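## Task

Place the espresso tamper with the black handle on the top of the long lab bench beside arm1, the steel tow-ball post on the top of the wrapped box stack beside arm2, and the wooden pillar block on the top of the wrapped box stack beside arm3. Each must stay in its current upright orientation with its entire base resting on that top. Every other object must finish directly on top of the furniture it sits on now. Nothing may be left resting on a lower board under a top once no gripper holds it. A placement that stays only because a robot is holding it does not count. At the end, open the grippers and move the arms away.

## Robot and tools

Robots and cameras. There are three identical i2rt Big YAM arms named arm1, arm2 and arm3. Each has six joints, a two-finger gripper, and a camera on the wrist (arm1_cam_wrist, arm2_cam_wrist, arm3_cam_wrist). Two fixed cameras, room_a and room_b, look at the room. The hand reaches roughly 1.0 m from the joint1 axis when fully extended. When joints 1 and 6 are 0 and the hand is level and points forward, the wrist camera rides on top of the hand and looks toward the fingertips. Wrist images are 616x616 fisheye; room images are 896x504.

Frames. Any hand pose that gets reported is in one shared scene frame, with its origin on the floor and +z pointing up. The hand point lies midway between the fingertips. The hand's z axis runs along the fingers, and the fingers open and close along its y axis. No line reports the feet poses. You never send poses, though: every command is in joint space.

execute_actions. Arguments: "actions", a list that holds exactly one action or is empty, and optionally "cameras", a list of camera names from arm1_cam_wrist, arm2_cam_wrist, arm3_cam_wrist, room_a, room_b, or "all" (missing, null or ["all"] gives all; [] gives none). The action is one object whose keys are robot names; any subset of arms may appear. Under each robot goes "joints", an object that maps joint names to absolute targets (not offsets). Names, units and ranges: joint1_rad -2.879 to 2.879 (rotation about the base, positive counter-clockwise seen from above, 0 points the way the foot faces); joint2_rad 0 to 3.141 (shoulder, 0 has the upper arm pointing back about level, increasing lifts it up then forward); joint3_rad 0 to 3.019 (elbow, 0 is fully folded, increasing opens it); joint4_rad -1.692 to 1.57 (hand pitch, positive tips fingers up); joint5_rad -1.57 to 1.57 (sideways swing, positive to the arm's right); joint6_rad -2.094 to 2.094 (hand roll, positive clockwise viewed from behind); gripper_m 0 to 0.093 metres, the fingertip gap. Reach tolerances are about ±0.045, 0.14, 0.09, 0.055, 0.03, 0.035 rad and ±0.003 m respectively. Example: {"arm1": {"joints": {"gripper_m": 0.05}}, "arm2": {"joints": {"joint1_rad": 0.3}}}. All listed motions begin at once and may finish at different times; one action runs at most 15 s. Joints move at different speeds, so the hand can sweep a wide path. A joint or arm you omit may still be driving toward an earlier target. Any unknown key or out-of-range number rejects the whole call and nothing moves. An empty list just returns state and pictures.

wait: "seconds" 0 to 10; commands nothing new and returns state and images. zoom_image: "camera" plus "region" [x0, y0, x1, y1] in pixels of that camera's latest full image, origin top-left, at most 504 by 504. finished_scene: "scene", the current scene number; it is final and reports whether the goal was met, then gives the next task. Do everything before calling it.

Reading results. Each result gives robot states, joint_positions, and images in the order named by the "pictures" line. joint_status tells how each commanded motion ended. "off_target" means it stopped short and may still push. After "contact_stop" or "time_out" the joint keeps its stopping point, though a timed-out joint may keep a target near where it stands (within 0.375, 0.375, 0.113, 0.225, 0.075, 0.3 rad for joints 1 to 6) and keep pushing, moving on its own if freed; on_its_own lists such joints, and "held at" there is the held target, not the real position. To relieve a push, command the reported position. "joint command not followed", often with a "cause:" line, means a safety check blocked that arm's joint targets (its gripper target still runs); blocked joints read "not_followed" and may be retried with later actions until valid targets arrive or the path clears. Calls without an action never show this. If a result reports a stop, later motion calls in that same reply are skipped. Tiny target changes may not move a joint, and a loaded joint sags.

Cautions. The arms do not stop on contact and can press hard; pushing for long heats motors. MOTOR HOT appears from 85 °C; at 100 °C an OVER-TEMPERATURE FAULT drops that arm, and unreached keys read "limit_stop_at_motor_heat" (resend the target). Holding loads also heats motors, even while you think, since the sim keeps running. Robot-to-robot hard pressing fails the run; the anti-collision check may react late and ignores fingers, gripper housings and wrist cameras; nothing reports arm contact. Do not drop, slam or knock objects, and never push anything off the work area or onto the floor. Loose objects may occasionally get a small nudge. Faster robot motion is better.

Each tool is called as name(argument=value, ...), one argument or row to a line, values as JSON.

## Session

execute_actions(
  actions=[],
)

Scene clock: 0.00 s.
arm1.joint_positions: joint1_rad=+0.497 joint2_rad=+0.589 joint3_rad=+1.452 joint4_rad=-1.533 joint5_rad=-0.277 joint6_rad=+0.736 gripper_m=+0.094
arm1.joint_status: not commanded
arm1.hand: x=-0.3330 y=+0.3242 z=+1.5105 quat_wxyz=(-0.433, -0.834, -0.327, +0.102) (m; scene frame)
arm2.joint_positions: joint1_rad=+0.696 joint2_rad=+0.288 joint3_rad=+1.386 joint4_rad=-1.374 joint5_rad=-0.148 joint6_rad=-0.531 gripper_m=+0.095
arm2.joint_status: not commanded
arm2.hand: x=+1.1926 y=+0.1397 z=+1.3935 quat_wxyz=(-0.467, -0.159, -0.782, +0.380) (m; scene frame)
arm3.joint_positions: joint1_rad=+0.501 joint2_rad=+0.381 joint3_rad=+1.497 joint4_rad=-1.363 joint5_rad=-0.150 joint6_rad=+0.545 gripper_m=+0.095
arm3.joint_status: not commanded
arm3.hand: x=-0.6904 y=-0.7377 z=+1.4947 quat_wxyz=(-0.604, -0.308, -0.726, -0.113) (m; scene frame)
pictures: arm1_cam_wrist, arm2_cam_wrist, arm3_cam_wrist, room_a, room_b
Images, in order (width x height): arm1_cam_wrist 616x616, arm2_cam_wrist 616x616, arm3_cam_wrist 616x616, room_a 896x504, room_b 896x504.

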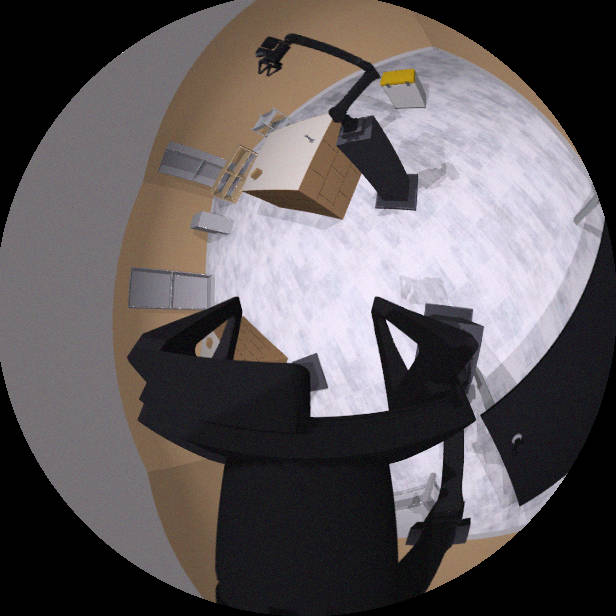

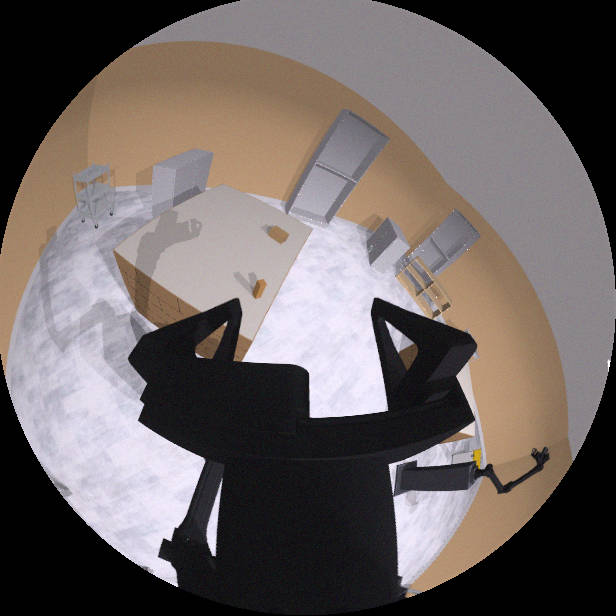

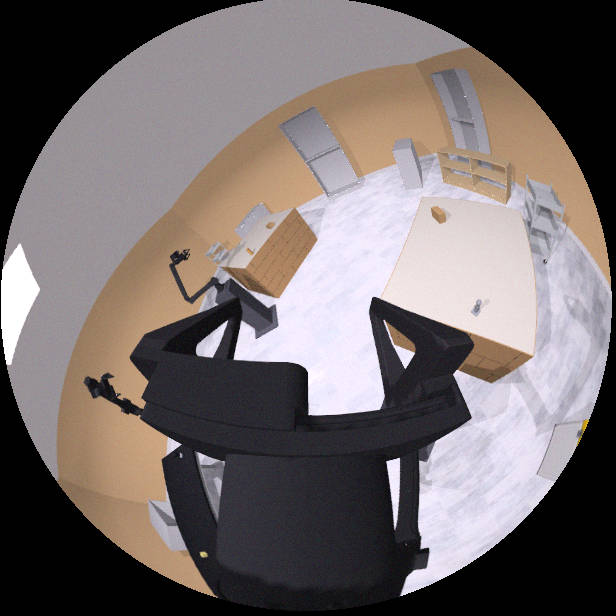

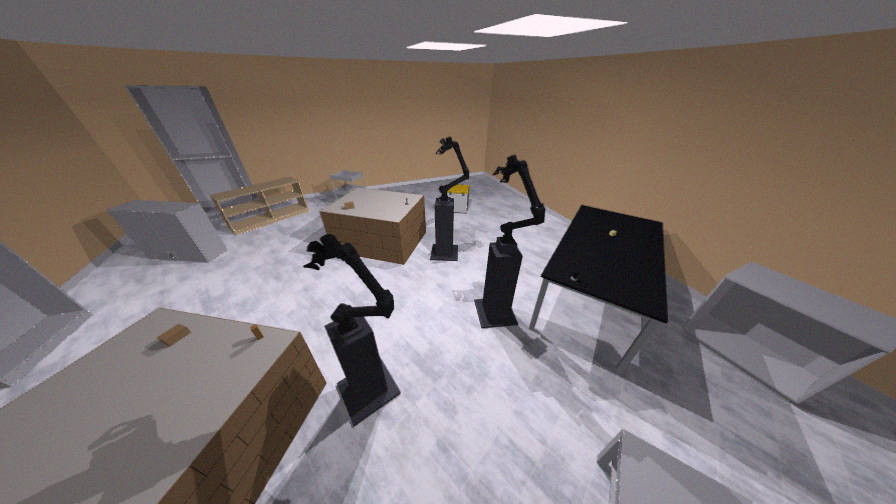

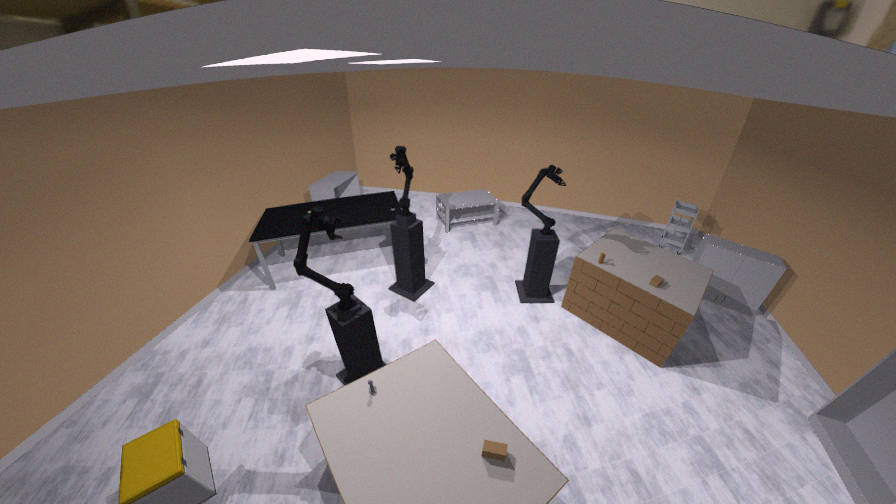

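zoom_image(
  camera="room_a",
  region=[520, 190, 700, 330],
)

zoom_image(
  camera="room_b",
  region=[300, 330, 580, 504],
)

zoom_image(
  camera="room_a",
  region=[130, 290, 410, 430],
)

Region (520, 190, 700, 330) of room_a's 896x504 image, scaled by 2.800, with more detail than that image has.

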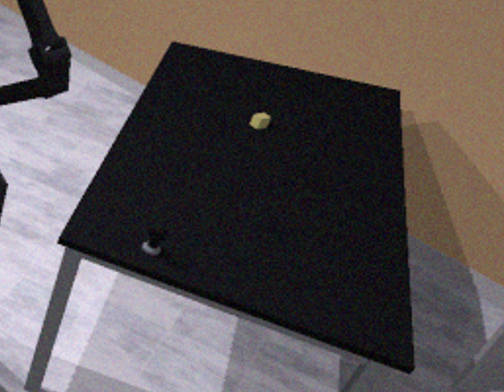

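Region (300, 330, 580, 504) of room_b's 896x504 image, scaled by 1.800, with more detail than that image has; it fills the top 313 rows of this view, and the rest is white.

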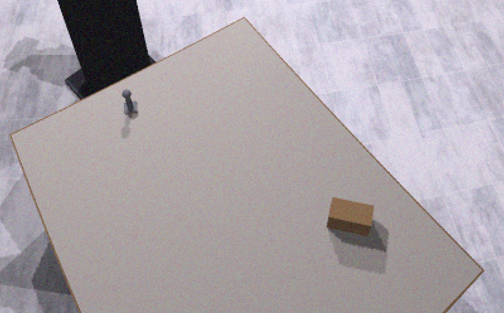

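Region (130, 290, 410, 430) of room_a's 896x504 image, scaled by 1.800, with more detail than that image has.

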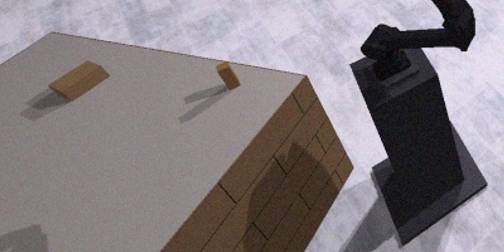

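execute_actions(
  actions=[
    {"arm1":{"joints":{"joint5_rad":0,"joint6_rad":0}},"arm2":{"joints":{"joint1_rad":1.3,"joint2_rad":1.4,"joint3_rad":1.4,"joint4_rad":-1.3,"joint5_rad":0,"joint6_rad":0}},"arm3":{"joints":{"joint1_rad":-0.5,"joint2_rad":1.4,"joint3_rad":1.4,"joint4_rad":-1.3,"joint5_rad":0,"joint6_rad":0}}},
  ],
)

Scene clock: 3.07 s.
arm1.joint_positions: joint1_rad=+0.497 joint2_rad=+0.589 joint3_rad=+1.452 joint4_rad=-1.533 joint5_rad=-0.003 joint6_rad=+0.009 gripper_m=+0.094
arm1.joint_status: all done
arm1.hand: x=-0.3795 y=+0.3292 z=+1.5059 quat_wxyz=(-0.275, -0.707, -0.562, +0.330) (m; scene frame)
arm2.joint_positions: joint1_rad=+1.296 joint2_rad=+1.403 joint3_rad=+1.386 joint4_rad=-1.311 joint5_rad=-0.001 joint6_rad=-0.014 gripper_m=+0.095
arm2.joint_status: all done
arm2.hand: x=+1.5499 y=+0.0064 z=+1.0863 quat_wxyz=(-0.118, -0.210, -0.970, +0.022) (m; scene frame)
arm3.joint_positions: joint1_rad=-0.506 joint2_rad=+1.415 joint3_rad=+1.387 joint4_rad=-1.307 joint5_rad=-0.001 joint6_rad=+0.008 gripper_m=+0.095
arm3.joint_status: all done
arm3.hand: x=-0.7044 y=-1.1848 z=+1.1405 quat_wxyz=(-0.089, -0.635, -0.764, +0.074) (m; scene frame)
pictures: arm1_cam_wrist, arm2_cam_wrist, arm3_cam_wrist, room_a, room_b
Images, in order (width x height): arm1_cam_wrist 616x616, arm2_cam_wrist 616x616, arm3_cam_wrist 616x616, room_a 896x504, room_b 896x504.

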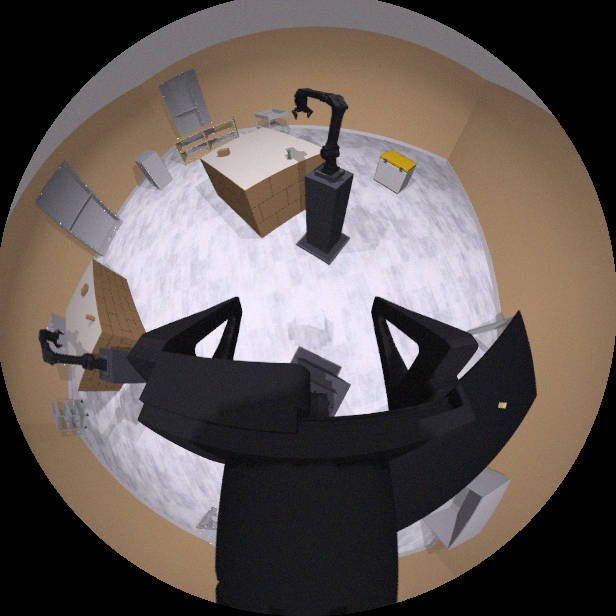

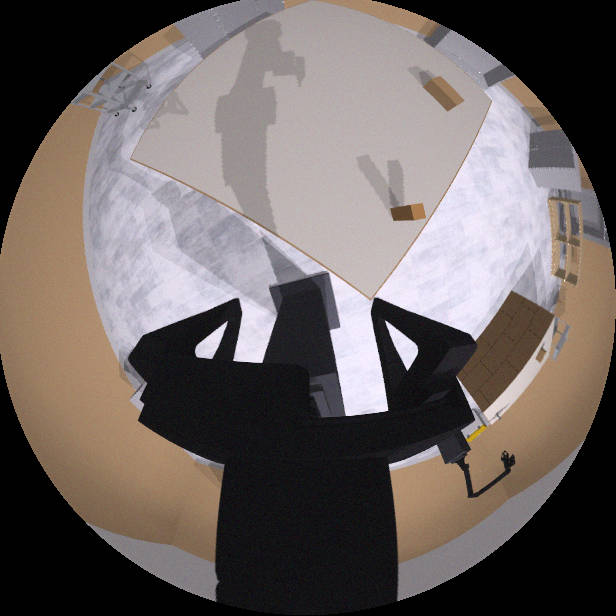

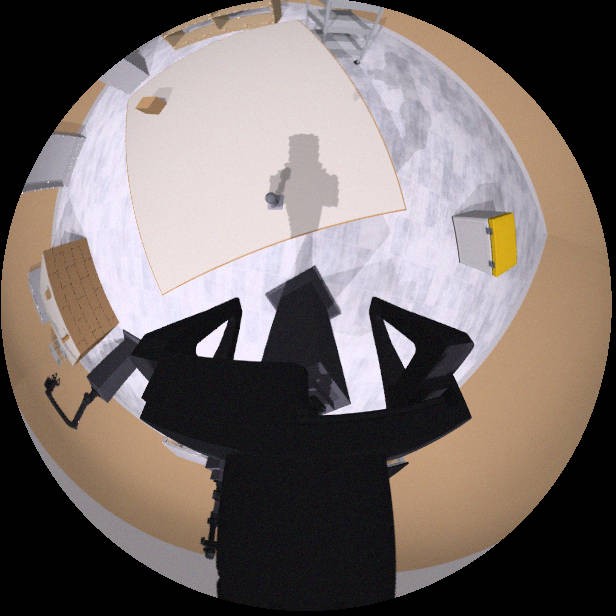

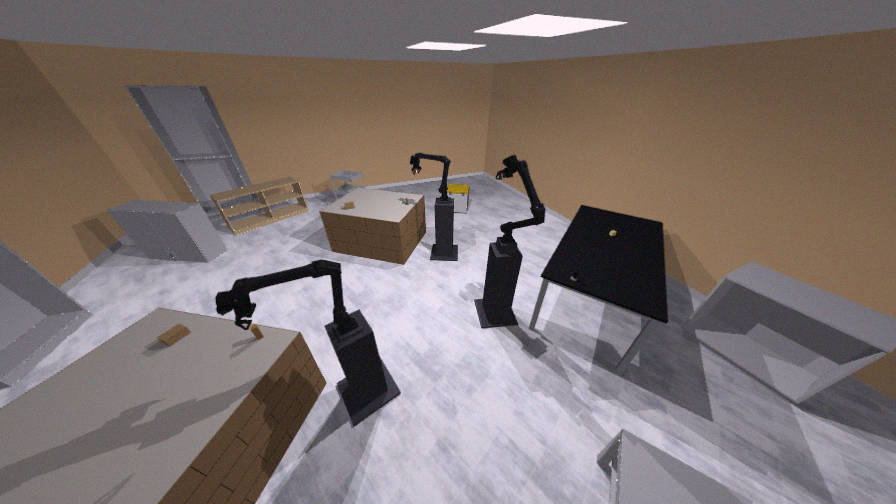

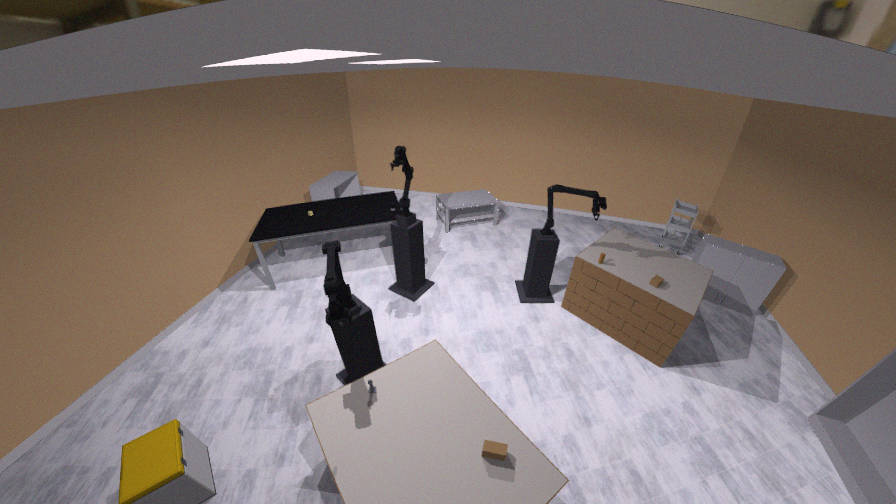

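execute_actions(
  actions=[
    {"arm1":{"joints":{"joint4_rad":-0.863}},"arm2":{"joints":{"joint1_rad":0.85}},"arm3":{"joints":{"joint1_rad":-0.35,"joint4_rad":-1.55}}},
  ],
  cameras=["arm2_cam_wrist","arm3_cam_wrist"],
)

Scene clock: 4.77 s.
arm1.joint_positions: joint1_rad=+0.497 joint2_rad=+0.589 joint3_rad=+1.452 joint4_rad=-0.888 joint5_rad=-0.003 joint6_rad=+0.009 gripper_m=+0.094
arm1.joint_status: all done
arm1.hand: x=-0.3924 y=+0.2757 z=+1.6517 quat_wxyz=(-0.441, -0.564, -0.448, +0.536) (m; scene frame)
arm2.joint_positions: joint1_rad=+0.843 joint2_rad=+1.403 joint3_rad=+1.386 joint4_rad=-1.311 joint5_rad=+0.000 joint6_rad=-0.012 gripper_m=+0.095
arm2.joint_status: all done
arm2.hand: x=+1.4204 y=-0.1585 z=+1.0846 quat_wxyz=(-0.108, -0.423, -0.898, +0.049) (m; scene frame)
arm3.joint_positions: joint1_rad=-0.345 joint2_rad=+1.415 joint3_rad=+1.387 joint4_rad=-1.540 joint5_rad=-0.001 joint6_rad=+0.007 gripper_m=+0.095
arm3.joint_status: all done
arm3.hand: x=-0.6511 y=-1.1112 z=+1.1339 quat_wxyz=(+0.001, -0.575, -0.818, +0.000) (m; scene frame)
pictures: arm2_cam_wrist, arm3_cam_wrist
Images, in order (width x height): arm2_cam_wrist 616x616, arm3_cam_wrist 616x616.

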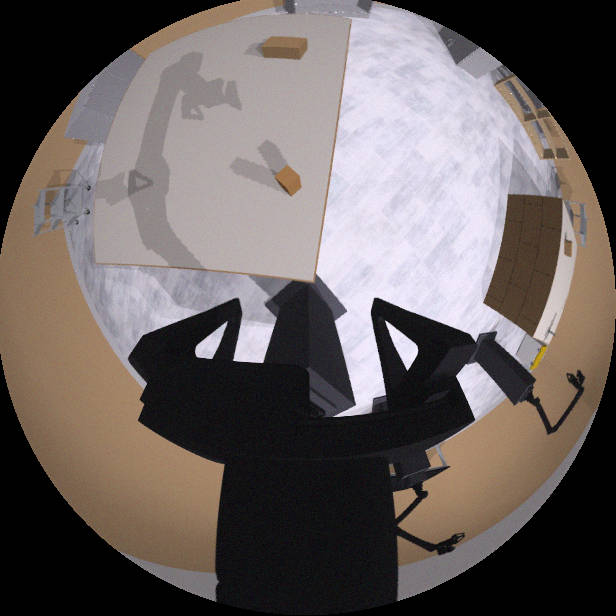

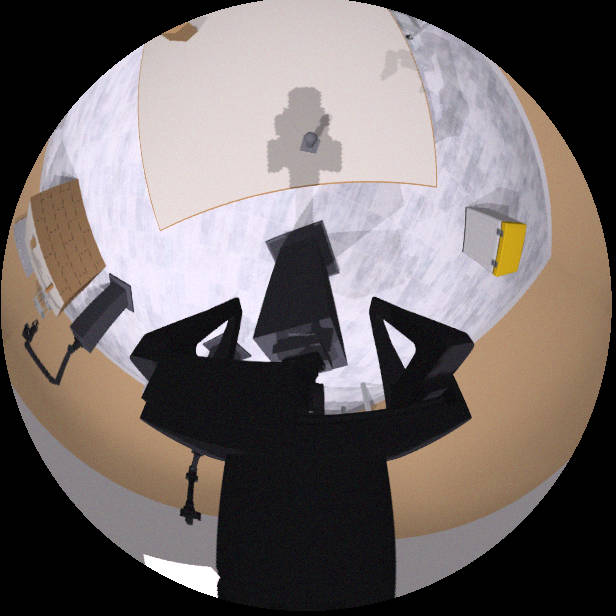

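execute_actions(
  actions=[
    {"arm1":{"joints":{"joint3_rad":0.75}},"arm2":{"joints":{"joint3_rad":0.9,"joint4_rad":-0.5}},"arm3":{"joints":{"joint3_rad":0.8,"joint4_rad":-0.4}}},
  ],
  cameras=["arm2_cam_wrist","arm3_cam_wrist","room_a","room_b"],
)

Scene clock: 8.27 s.
arm1.joint_positions: joint1_rad=+0.497 joint2_rad=+0.594 joint3_rad=+0.744 joint4_rad=-0.875 joint5_rad=-0.003 joint6_rad=+0.009 gripper_m=+0.094
arm1.joint_status: all done
arm1.hand: x=-0.4028 y=+0.2126 z=+1.2626 quat_wxyz=(-0.259, -0.715, -0.569, +0.311) (m; scene frame)
arm2.joint_positions: joint1_rad=+0.843 joint2_rad=+1.403 joint3_rad=+0.902 joint4_rad=-0.520 joint5_rad=+0.000 joint6_rad=-0.012 gripper_m=+0.095
arm2.joint_status: all done
arm2.hand: x=+1.4346 y=-0.1746 z=+0.9364 quat_wxyz=(-0.243, -0.411, -0.871, +0.114) (m; scene frame)
arm3.joint_positions: joint1_rad=-0.345 joint2_rad=+1.407 joint3_rad=+0.797 joint4_rad=-0.419 joint5_rad=-0.001 joint6_rad=+0.007 gripper_m=+0.095
arm3.joint_status: all done
arm3.hand: x=-0.6328 y=-1.1615 z=+0.9606 quat_wxyz=(-0.218, -0.554, -0.789, +0.151) (m; scene frame)
pictures: arm2_cam_wrist, arm3_cam_wrist, room_a, room_b
Images, in order (width x height): arm2_cam_wrist 616x616, arm3_cam_wrist 616x616, room_a 896x504, room_b 896x504.

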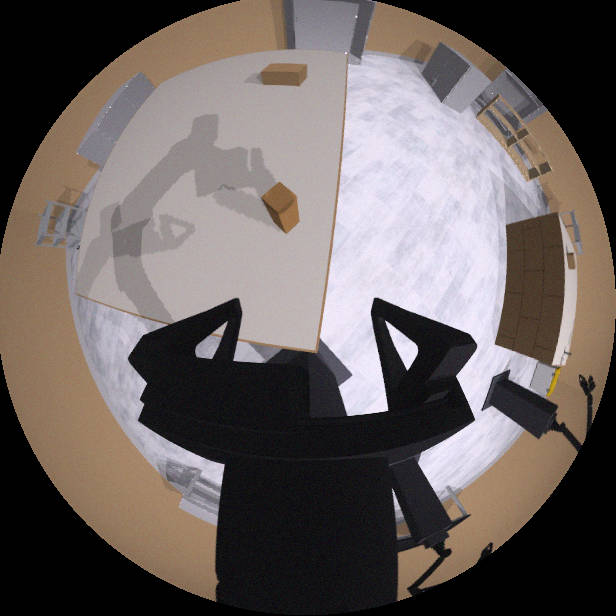

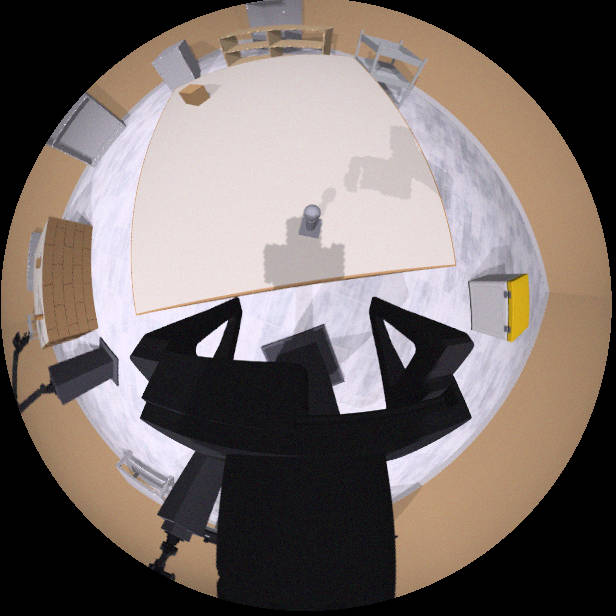

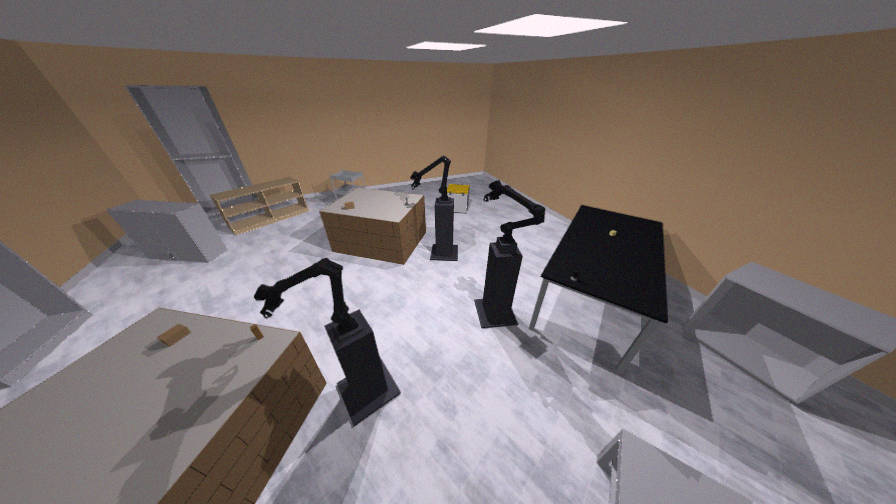

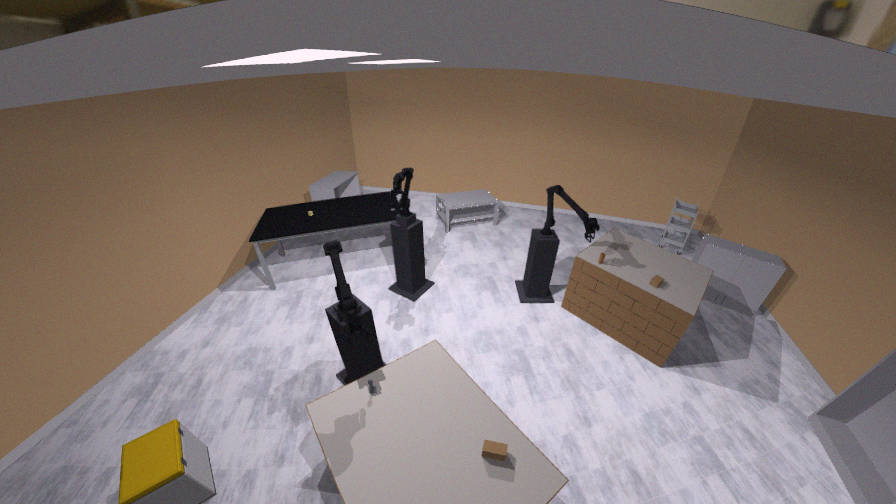

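zoom_image(
  camera="arm3_cam_wrist",
  region=[260, 170, 360, 270],
)

zoom_image(
  camera="arm2_cam_wrist",
  region=[230, 160, 330, 260],
)

Region (260, 170, 360, 270) of arm3_cam_wrist's 616x616 image, scaled by 5.040, with more detail than that image has.

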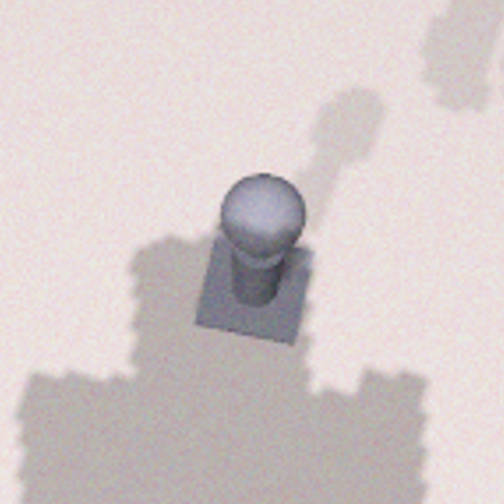

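Region (230, 160, 330, 260) of arm2_cam_wrist's 616x616 image, scaled by 5.040, with more detail than that image has.

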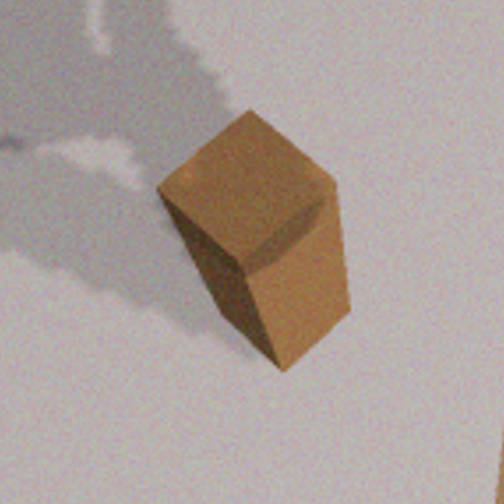

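execute_actions(
  actions=[
    {"arm2":{"joints":{"joint1_rad":0.90,"joint2_rad":1.596,"joint3_rad":0.473,"joint4_rad":0.63}},"arm3":{"joints":{"joint1_rad":-0.36,"joint2_rad":1.93,"joint3_rad":0.52,"joint4_rad":0.83}}},
  ],
  cameras=["arm2_cam_wrist","arm3_cam_wrist","room_a"],
)

Scene clock: 13.23 s.
arm1.joint_positions: joint1_rad=+0.497 joint2_rad=+0.594 joint3_rad=+0.744 joint4_rad=-0.875 joint5_rad=-0.003 joint6_rad=+0.009 gripper_m=+0.094
arm1.joint_status: not commanded
arm1.hand: x=-0.4028 y=+0.2126 z=+1.2626 quat_wxyz=(-0.259, -0.715, -0.569, +0.311) (m; scene frame)
arm2.joint_positions: joint1_rad=+0.896 joint2_rad=+1.613 joint3_rad=+0.468 joint4_rad=+0.607 joint5_rad=+0.000 joint6_rad=-0.012 gripper_m=+0.095
arm2.joint_status: all done
arm2.hand: x=+1.4450 y=-0.1464 z=+0.8467 quat_wxyz=(-0.449, -0.351, -0.797, +0.200) (m; scene frame)
arm3.joint_positions: joint1_rad=-0.354 joint2_rad=+1.935 joint3_rad=+0.502 joint4_rad=+0.808 joint5_rad=-0.001 joint6_rad=+0.007 gripper_m=+0.095
arm3.joint_status: all done
arm3.hand: x=-0.6353 y=-1.1671 z=+0.8128 quat_wxyz=(-0.372, -0.515, -0.727, +0.260) (m; scene frame)
pictures: arm2_cam_wrist, arm3_cam_wrist, room_a
Images, in order (width x height): arm2_cam_wrist 616x616, arm3_cam_wrist 616x616, room_a 896x504.

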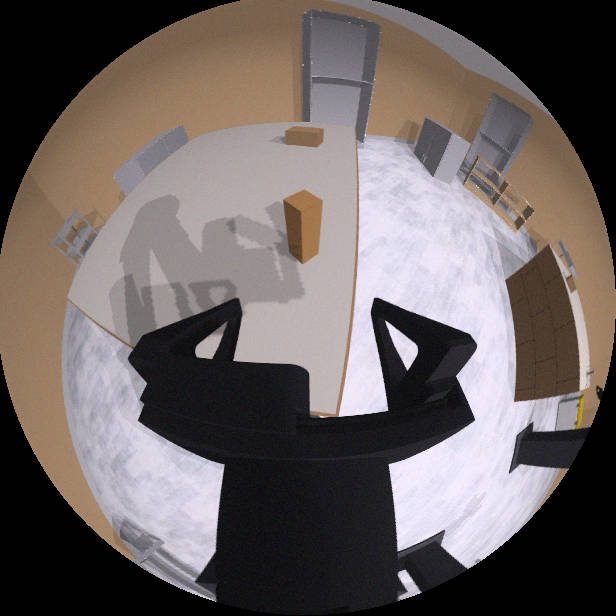

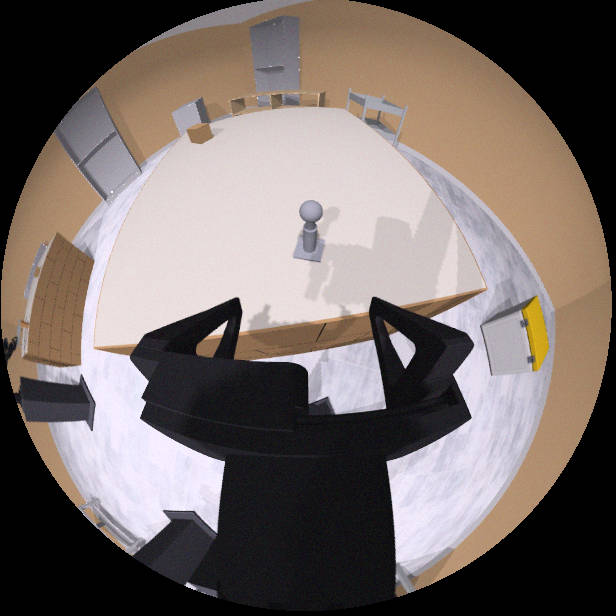

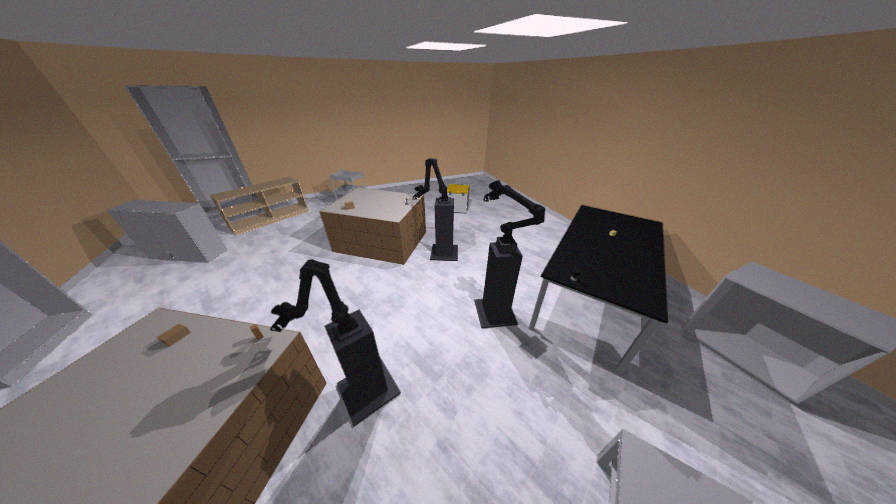

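zoom_image(
  camera="arm3_cam_wrist",
  region=[230, 180, 390, 340],
)

zoom_image(
  camera="arm2_cam_wrist",
  region=[230, 170, 390, 330],
)

Region (230, 180, 390, 340) of arm3_cam_wrist's 616x616 image, scaled by 3.150, with more detail than that image has.

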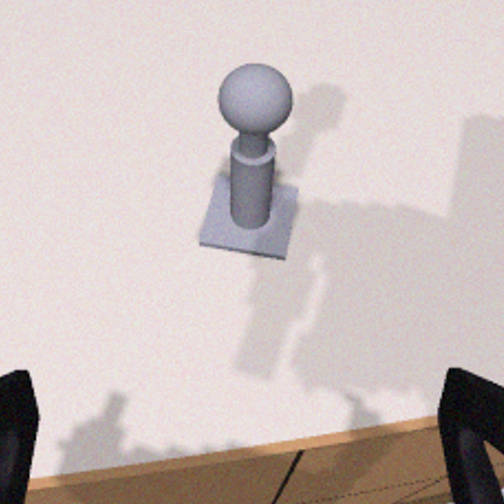

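Region (230, 170, 390, 330) of arm2_cam_wrist's 616x616 image, scaled by 3.150, with more detail than that image has.

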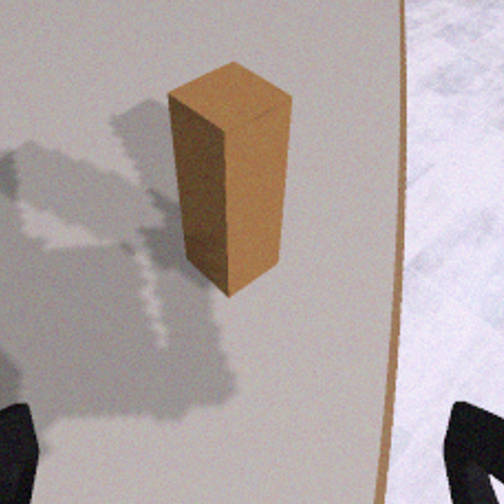

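execute_actions(
  actions=[
    {"arm1":{"joints":{"joint1_rad":2.071,"joint2_rad":1.985,"joint3_rad":0.91,"joint4_rad":1.11}},"arm2":{"joints":{"joint1_rad":0.743,"joint2_rad":1.835,"joint3_rad":1.165,"joint4_rad":-0.11,"joint5_rad":-0.675,"joint6_rad":-0.58}},"arm3":{"joints":{"joint1_rad":-0.372,"joint2_rad":2.26,"joint3_rad":1.005,"joint4_rad":0.685}}},
  ],
  cameras=["arm2_cam_wrist","arm3_cam_wrist","room_b"],
)

Scene clock: 18.63 s.
arm1.joint_positions: joint1_rad=+2.079 joint2_rad=+1.969 joint3_rad=+0.894 joint4_rad=+1.085 joint5_rad=+0.000 joint6_rad=+0.007 gripper_m=+0.094
arm1.joint_status: all done
arm1.hand: x=+0.3100 y=+0.3803 z=+1.0986 quat_wxyz=(-0.711, -0.078, -0.696, +0.066) (m; scene frame)
arm2.joint_positions: joint1_rad=+0.739 joint2_rad=+1.847 joint3_rad=+1.125 joint4_rad=-0.099 joint5_rad=-0.671 joint6_rad=-0.567 gripper_m=+0.095
arm2.joint_status: all done
arm2.hand: x=+1.5544 y=-0.2553 z=+0.8854 quat_wxyz=(-0.462, -0.071, -0.884, +0.022) (m; scene frame)
arm3.joint_positions: joint1_rad=-0.367 joint2_rad=+2.272 joint3_rad=+0.988 joint4_rad=+0.690 joint5_rad=-0.001 joint6_rad=+0.007 gripper_m=+0.095
arm3.joint_status: all done
arm3.hand: x=-0.5899 y=-1.3182 z=+0.7463 quat_wxyz=(-0.381, -0.516, -0.718, +0.270) (m; scene frame)
pictures: arm2_cam_wrist, arm3_cam_wrist, room_b
Images, in order (width x height): arm2_cam_wrist 616x616, arm3_cam_wrist 616x616, room_b 896x504.

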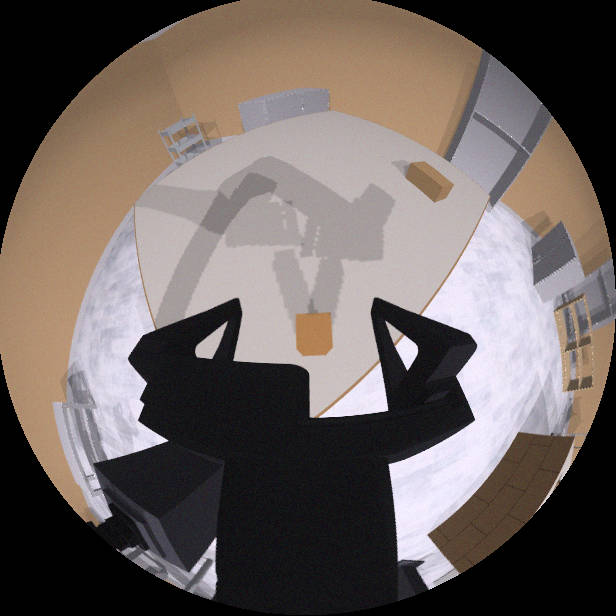

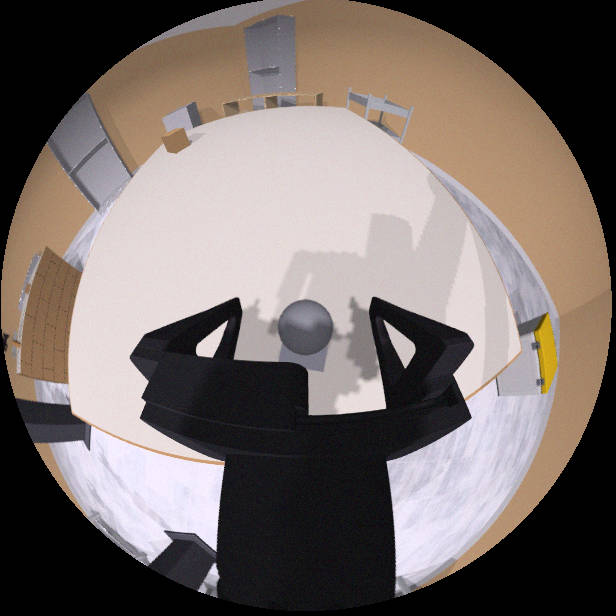

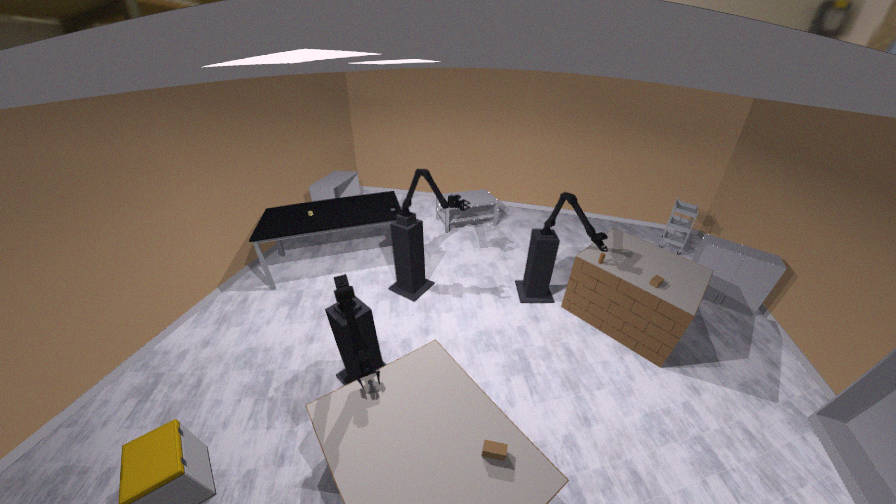

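execute_actions(
  actions=[
    {"arm2":{"joints":{"joint2_rad":2.047,"joint4_rad":0.15}},"arm3":{"joints":{"joint2_rad":1.9,"joint3_rad":0.9,"joint4_rad":0.4}}},
  ],
  cameras=["arm2_cam_wrist","room_a"],
)

Scene clock: 20.70 s.
arm1.joint_positions: joint1_rad=+2.079 joint2_rad=+1.969 joint3_rad=+0.894 joint4_rad=+1.085 joint5_rad=+0.000 joint6_rad=+0.007 gripper_m=+0.094
arm1.joint_status: not commanded
arm1.hand: x=+0.3100 y=+0.3803 z=+1.0986 quat_wxyz=(-0.711, -0.078, -0.696, +0.066) (m; scene frame)
arm2.joint_positions: joint1_rad=+0.739 joint2_rad=+2.067 joint3_rad=+1.129 joint4_rad=+0.129 joint5_rad=-0.673 joint6_rad=-0.567 gripper_m=+0.095
arm2.joint_status: all done
arm2.hand: x=+1.5612 y=-0.2643 z=+0.7856 quat_wxyz=(-0.465, -0.068, -0.882, +0.025) (m; scene frame)
arm3.joint_positions: joint1_rad=-0.367 joint2_rad=+1.900 joint3_rad=+0.890 joint4_rad=+0.408 joint5_rad=-0.001 joint6_rad=+0.007 gripper_m=+0.095
arm3.joint_status: all done
arm3.hand: x=-0.5946 y=-1.3039 z=+0.8785 quat_wxyz=(-0.378, -0.517, -0.720, +0.268) (m; scene frame)
pictures: arm2_cam_wrist, room_a
Images, in order (width x height): arm2_cam_wrist 616x616, room_a 896x504.

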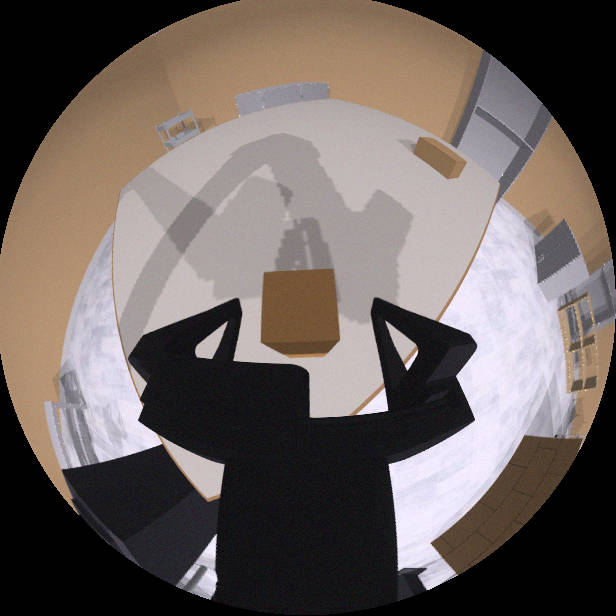

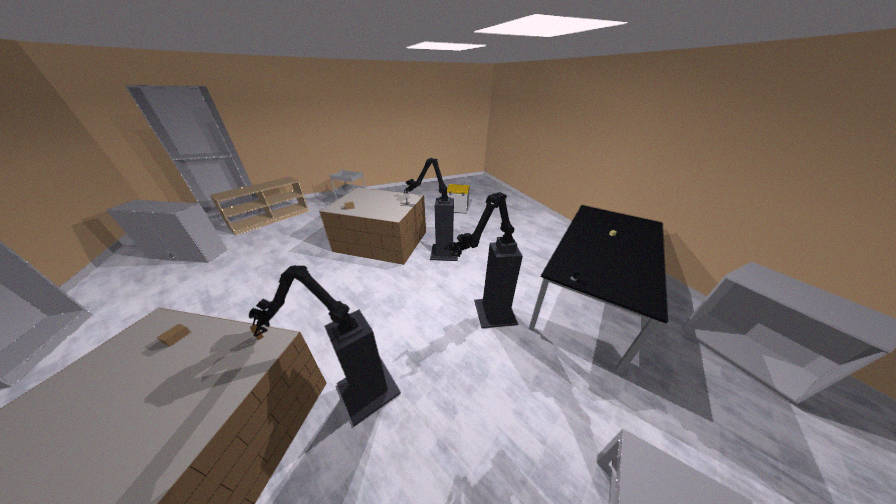

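execute_actions(
  actions=[
    {"arm2":{"joints":{"gripper_m":0.02}},"arm3":{"joints":{"joint1_rad":1.0,"joint2_rad":0.97,"joint3_rad":0.985,"joint4_rad":-0.61}}},
  ],
  cameras=["arm2_cam_wrist"],
)

Scene clock: 22.77 s.
arm1.joint_positions: joint1_rad=+2.079 joint2_rad=+1.969 joint3_rad=+0.894 joint4_rad=+1.085 joint5_rad=+0.000 joint6_rad=+0.007 gripper_m=+0.094
arm1.joint_status: not commanded
arm1.hand: x=+0.3100 y=+0.3803 z=+1.0986 quat_wxyz=(-0.711, -0.078, -0.696, +0.066) (m; scene frame)
arm2.joint_positions: joint1_rad=+0.739 joint2_rad=+2.067 joint3_rad=+1.129 joint4_rad=+0.130 joint5_rad=-0.673 joint6_rad=-0.568 gripper_m=+0.035
arm2.joint_status: gripper_m off_target (ended at +0.035, target +0.020)
arm2.hand: x=+1.5613 y=-0.2643 z=+0.7857 quat_wxyz=(-0.465, -0.068, -0.882, +0.026) (m; scene frame)
arm3.joint_positions: joint1_rad=+1.002 joint2_rad=+0.967 joint3_rad=+0.951 joint4_rad=-0.601 joint5_rad=-0.003 joint6_rad=+0.006 gripper_m=+0.095
arm3.joint_status: all done
arm3.hand: x=-0.3518 y=-0.6667 z=+1.2084 quat_wxyz=(-0.457, +0.055, -0.887, -0.034) (m; scene frame)
pictures: arm2_cam_wrist
Images, in order (width x height): arm2_cam_wrist 616x616.

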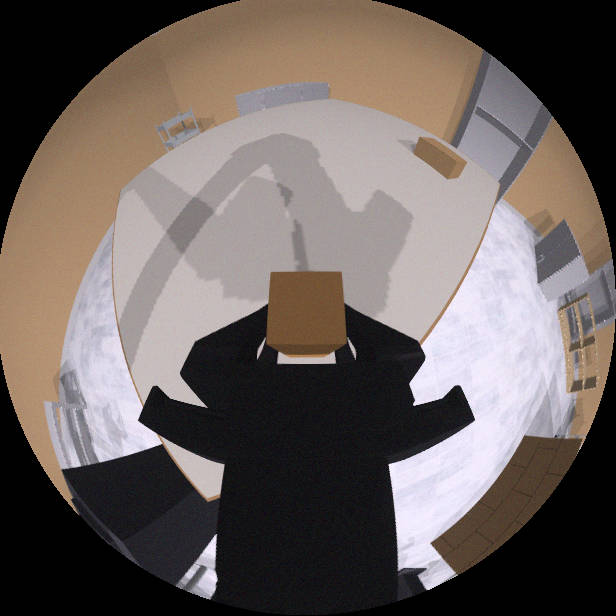

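execute_actions(
  actions=[
    {"arm2":{"joints":{"joint1_rad":-1.616,"joint2_rad":1.58,"joint3_rad":1.55,"joint4_rad":-0.53,"joint5_rad":0,"joint6_rad":0.01}},"arm3":{"joints":{"joint1_rad":2.094}}},
  ],
  cameras=["arm1_cam_wrist","arm2_cam_wrist","room_b"],
)

Scene clock: 25.67 s.
arm1.joint_positions: joint1_rad=+2.079 joint2_rad=+1.969 joint3_rad=+0.894 joint4_rad=+1.085 joint5_rad=+0.000 joint6_rad=+0.007 gripper_m=+0.094
arm1.joint_status: not commanded
arm1.hand: x=+0.3100 y=+0.3803 z=+1.0986 quat_wxyz=(-0.711, -0.078, -0.696, +0.066) (m; scene frame)
arm2.joint_positions: joint1_rad=-1.622 joint2_rad=+1.611 joint3_rad=+1.545 joint4_rad=-0.522 joint5_rad=+0.003 joint6_rad=-0.002 gripper_m=+0.035
arm2.joint_status: all done
arm2.hand: x=+0.4527 y=+0.3519 z=+1.1616 quat_wxyz=(+0.056, -0.877, +0.092, +0.469) (m; scene frame)
arm3.joint_positions: joint1_rad=+2.095 joint2_rad=+0.970 joint3_rad=+0.951 joint4_rad=-0.601 joint5_rad=-0.001 joint6_rad=+0.006 gripper_m=+0.095
arm3.joint_status: all done
arm3.hand: x=-0.6408 y=-0.3051 z=+1.2088 quat_wxyz=(-0.374, +0.507, -0.730, -0.266) (m; scene frame)
pictures: arm1_cam_wrist, arm2_cam_wrist, room_b
Images, in order (width x height): arm1_cam_wrist 616x616, arm2_cam_wrist 616x616, room_b 896x504.

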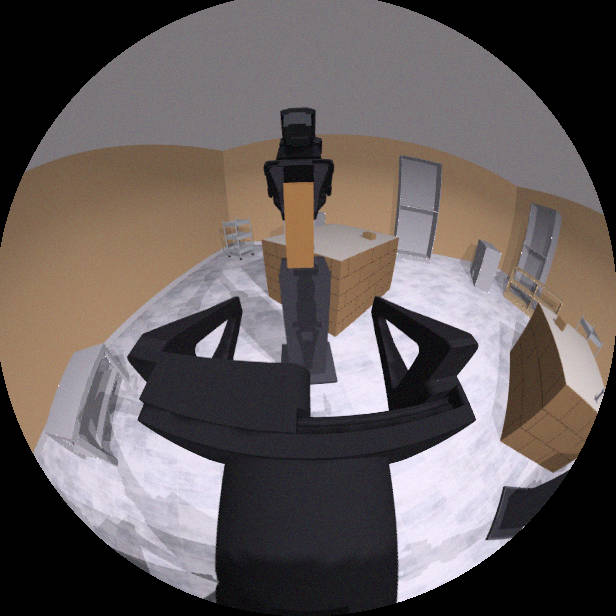

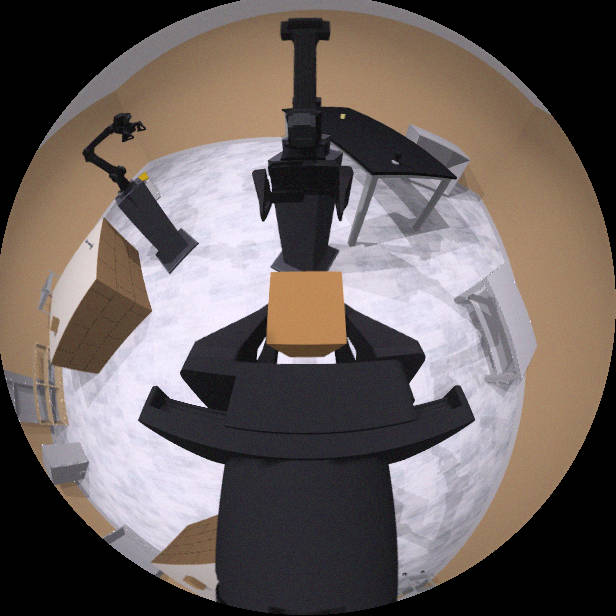

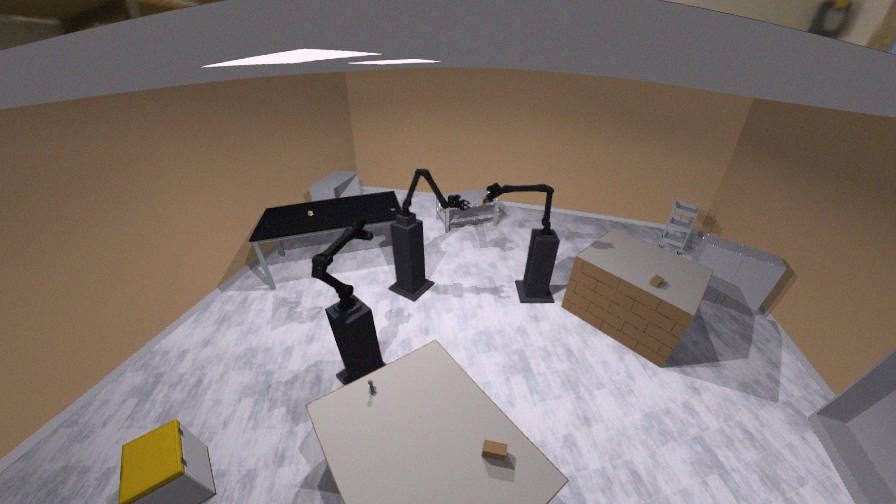

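zoom_image(
  camera="arm1_cam_wrist",
  region=[225, 150, 395, 320],
)

Region (225, 150, 395, 320) of arm1_cam_wrist's 616x616 image, scaled by 2.965, with more detail than that image has.

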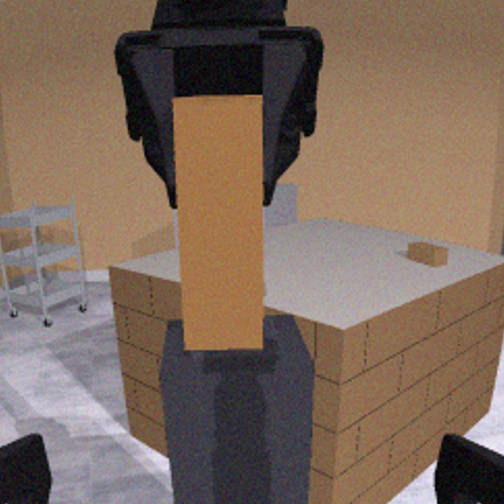

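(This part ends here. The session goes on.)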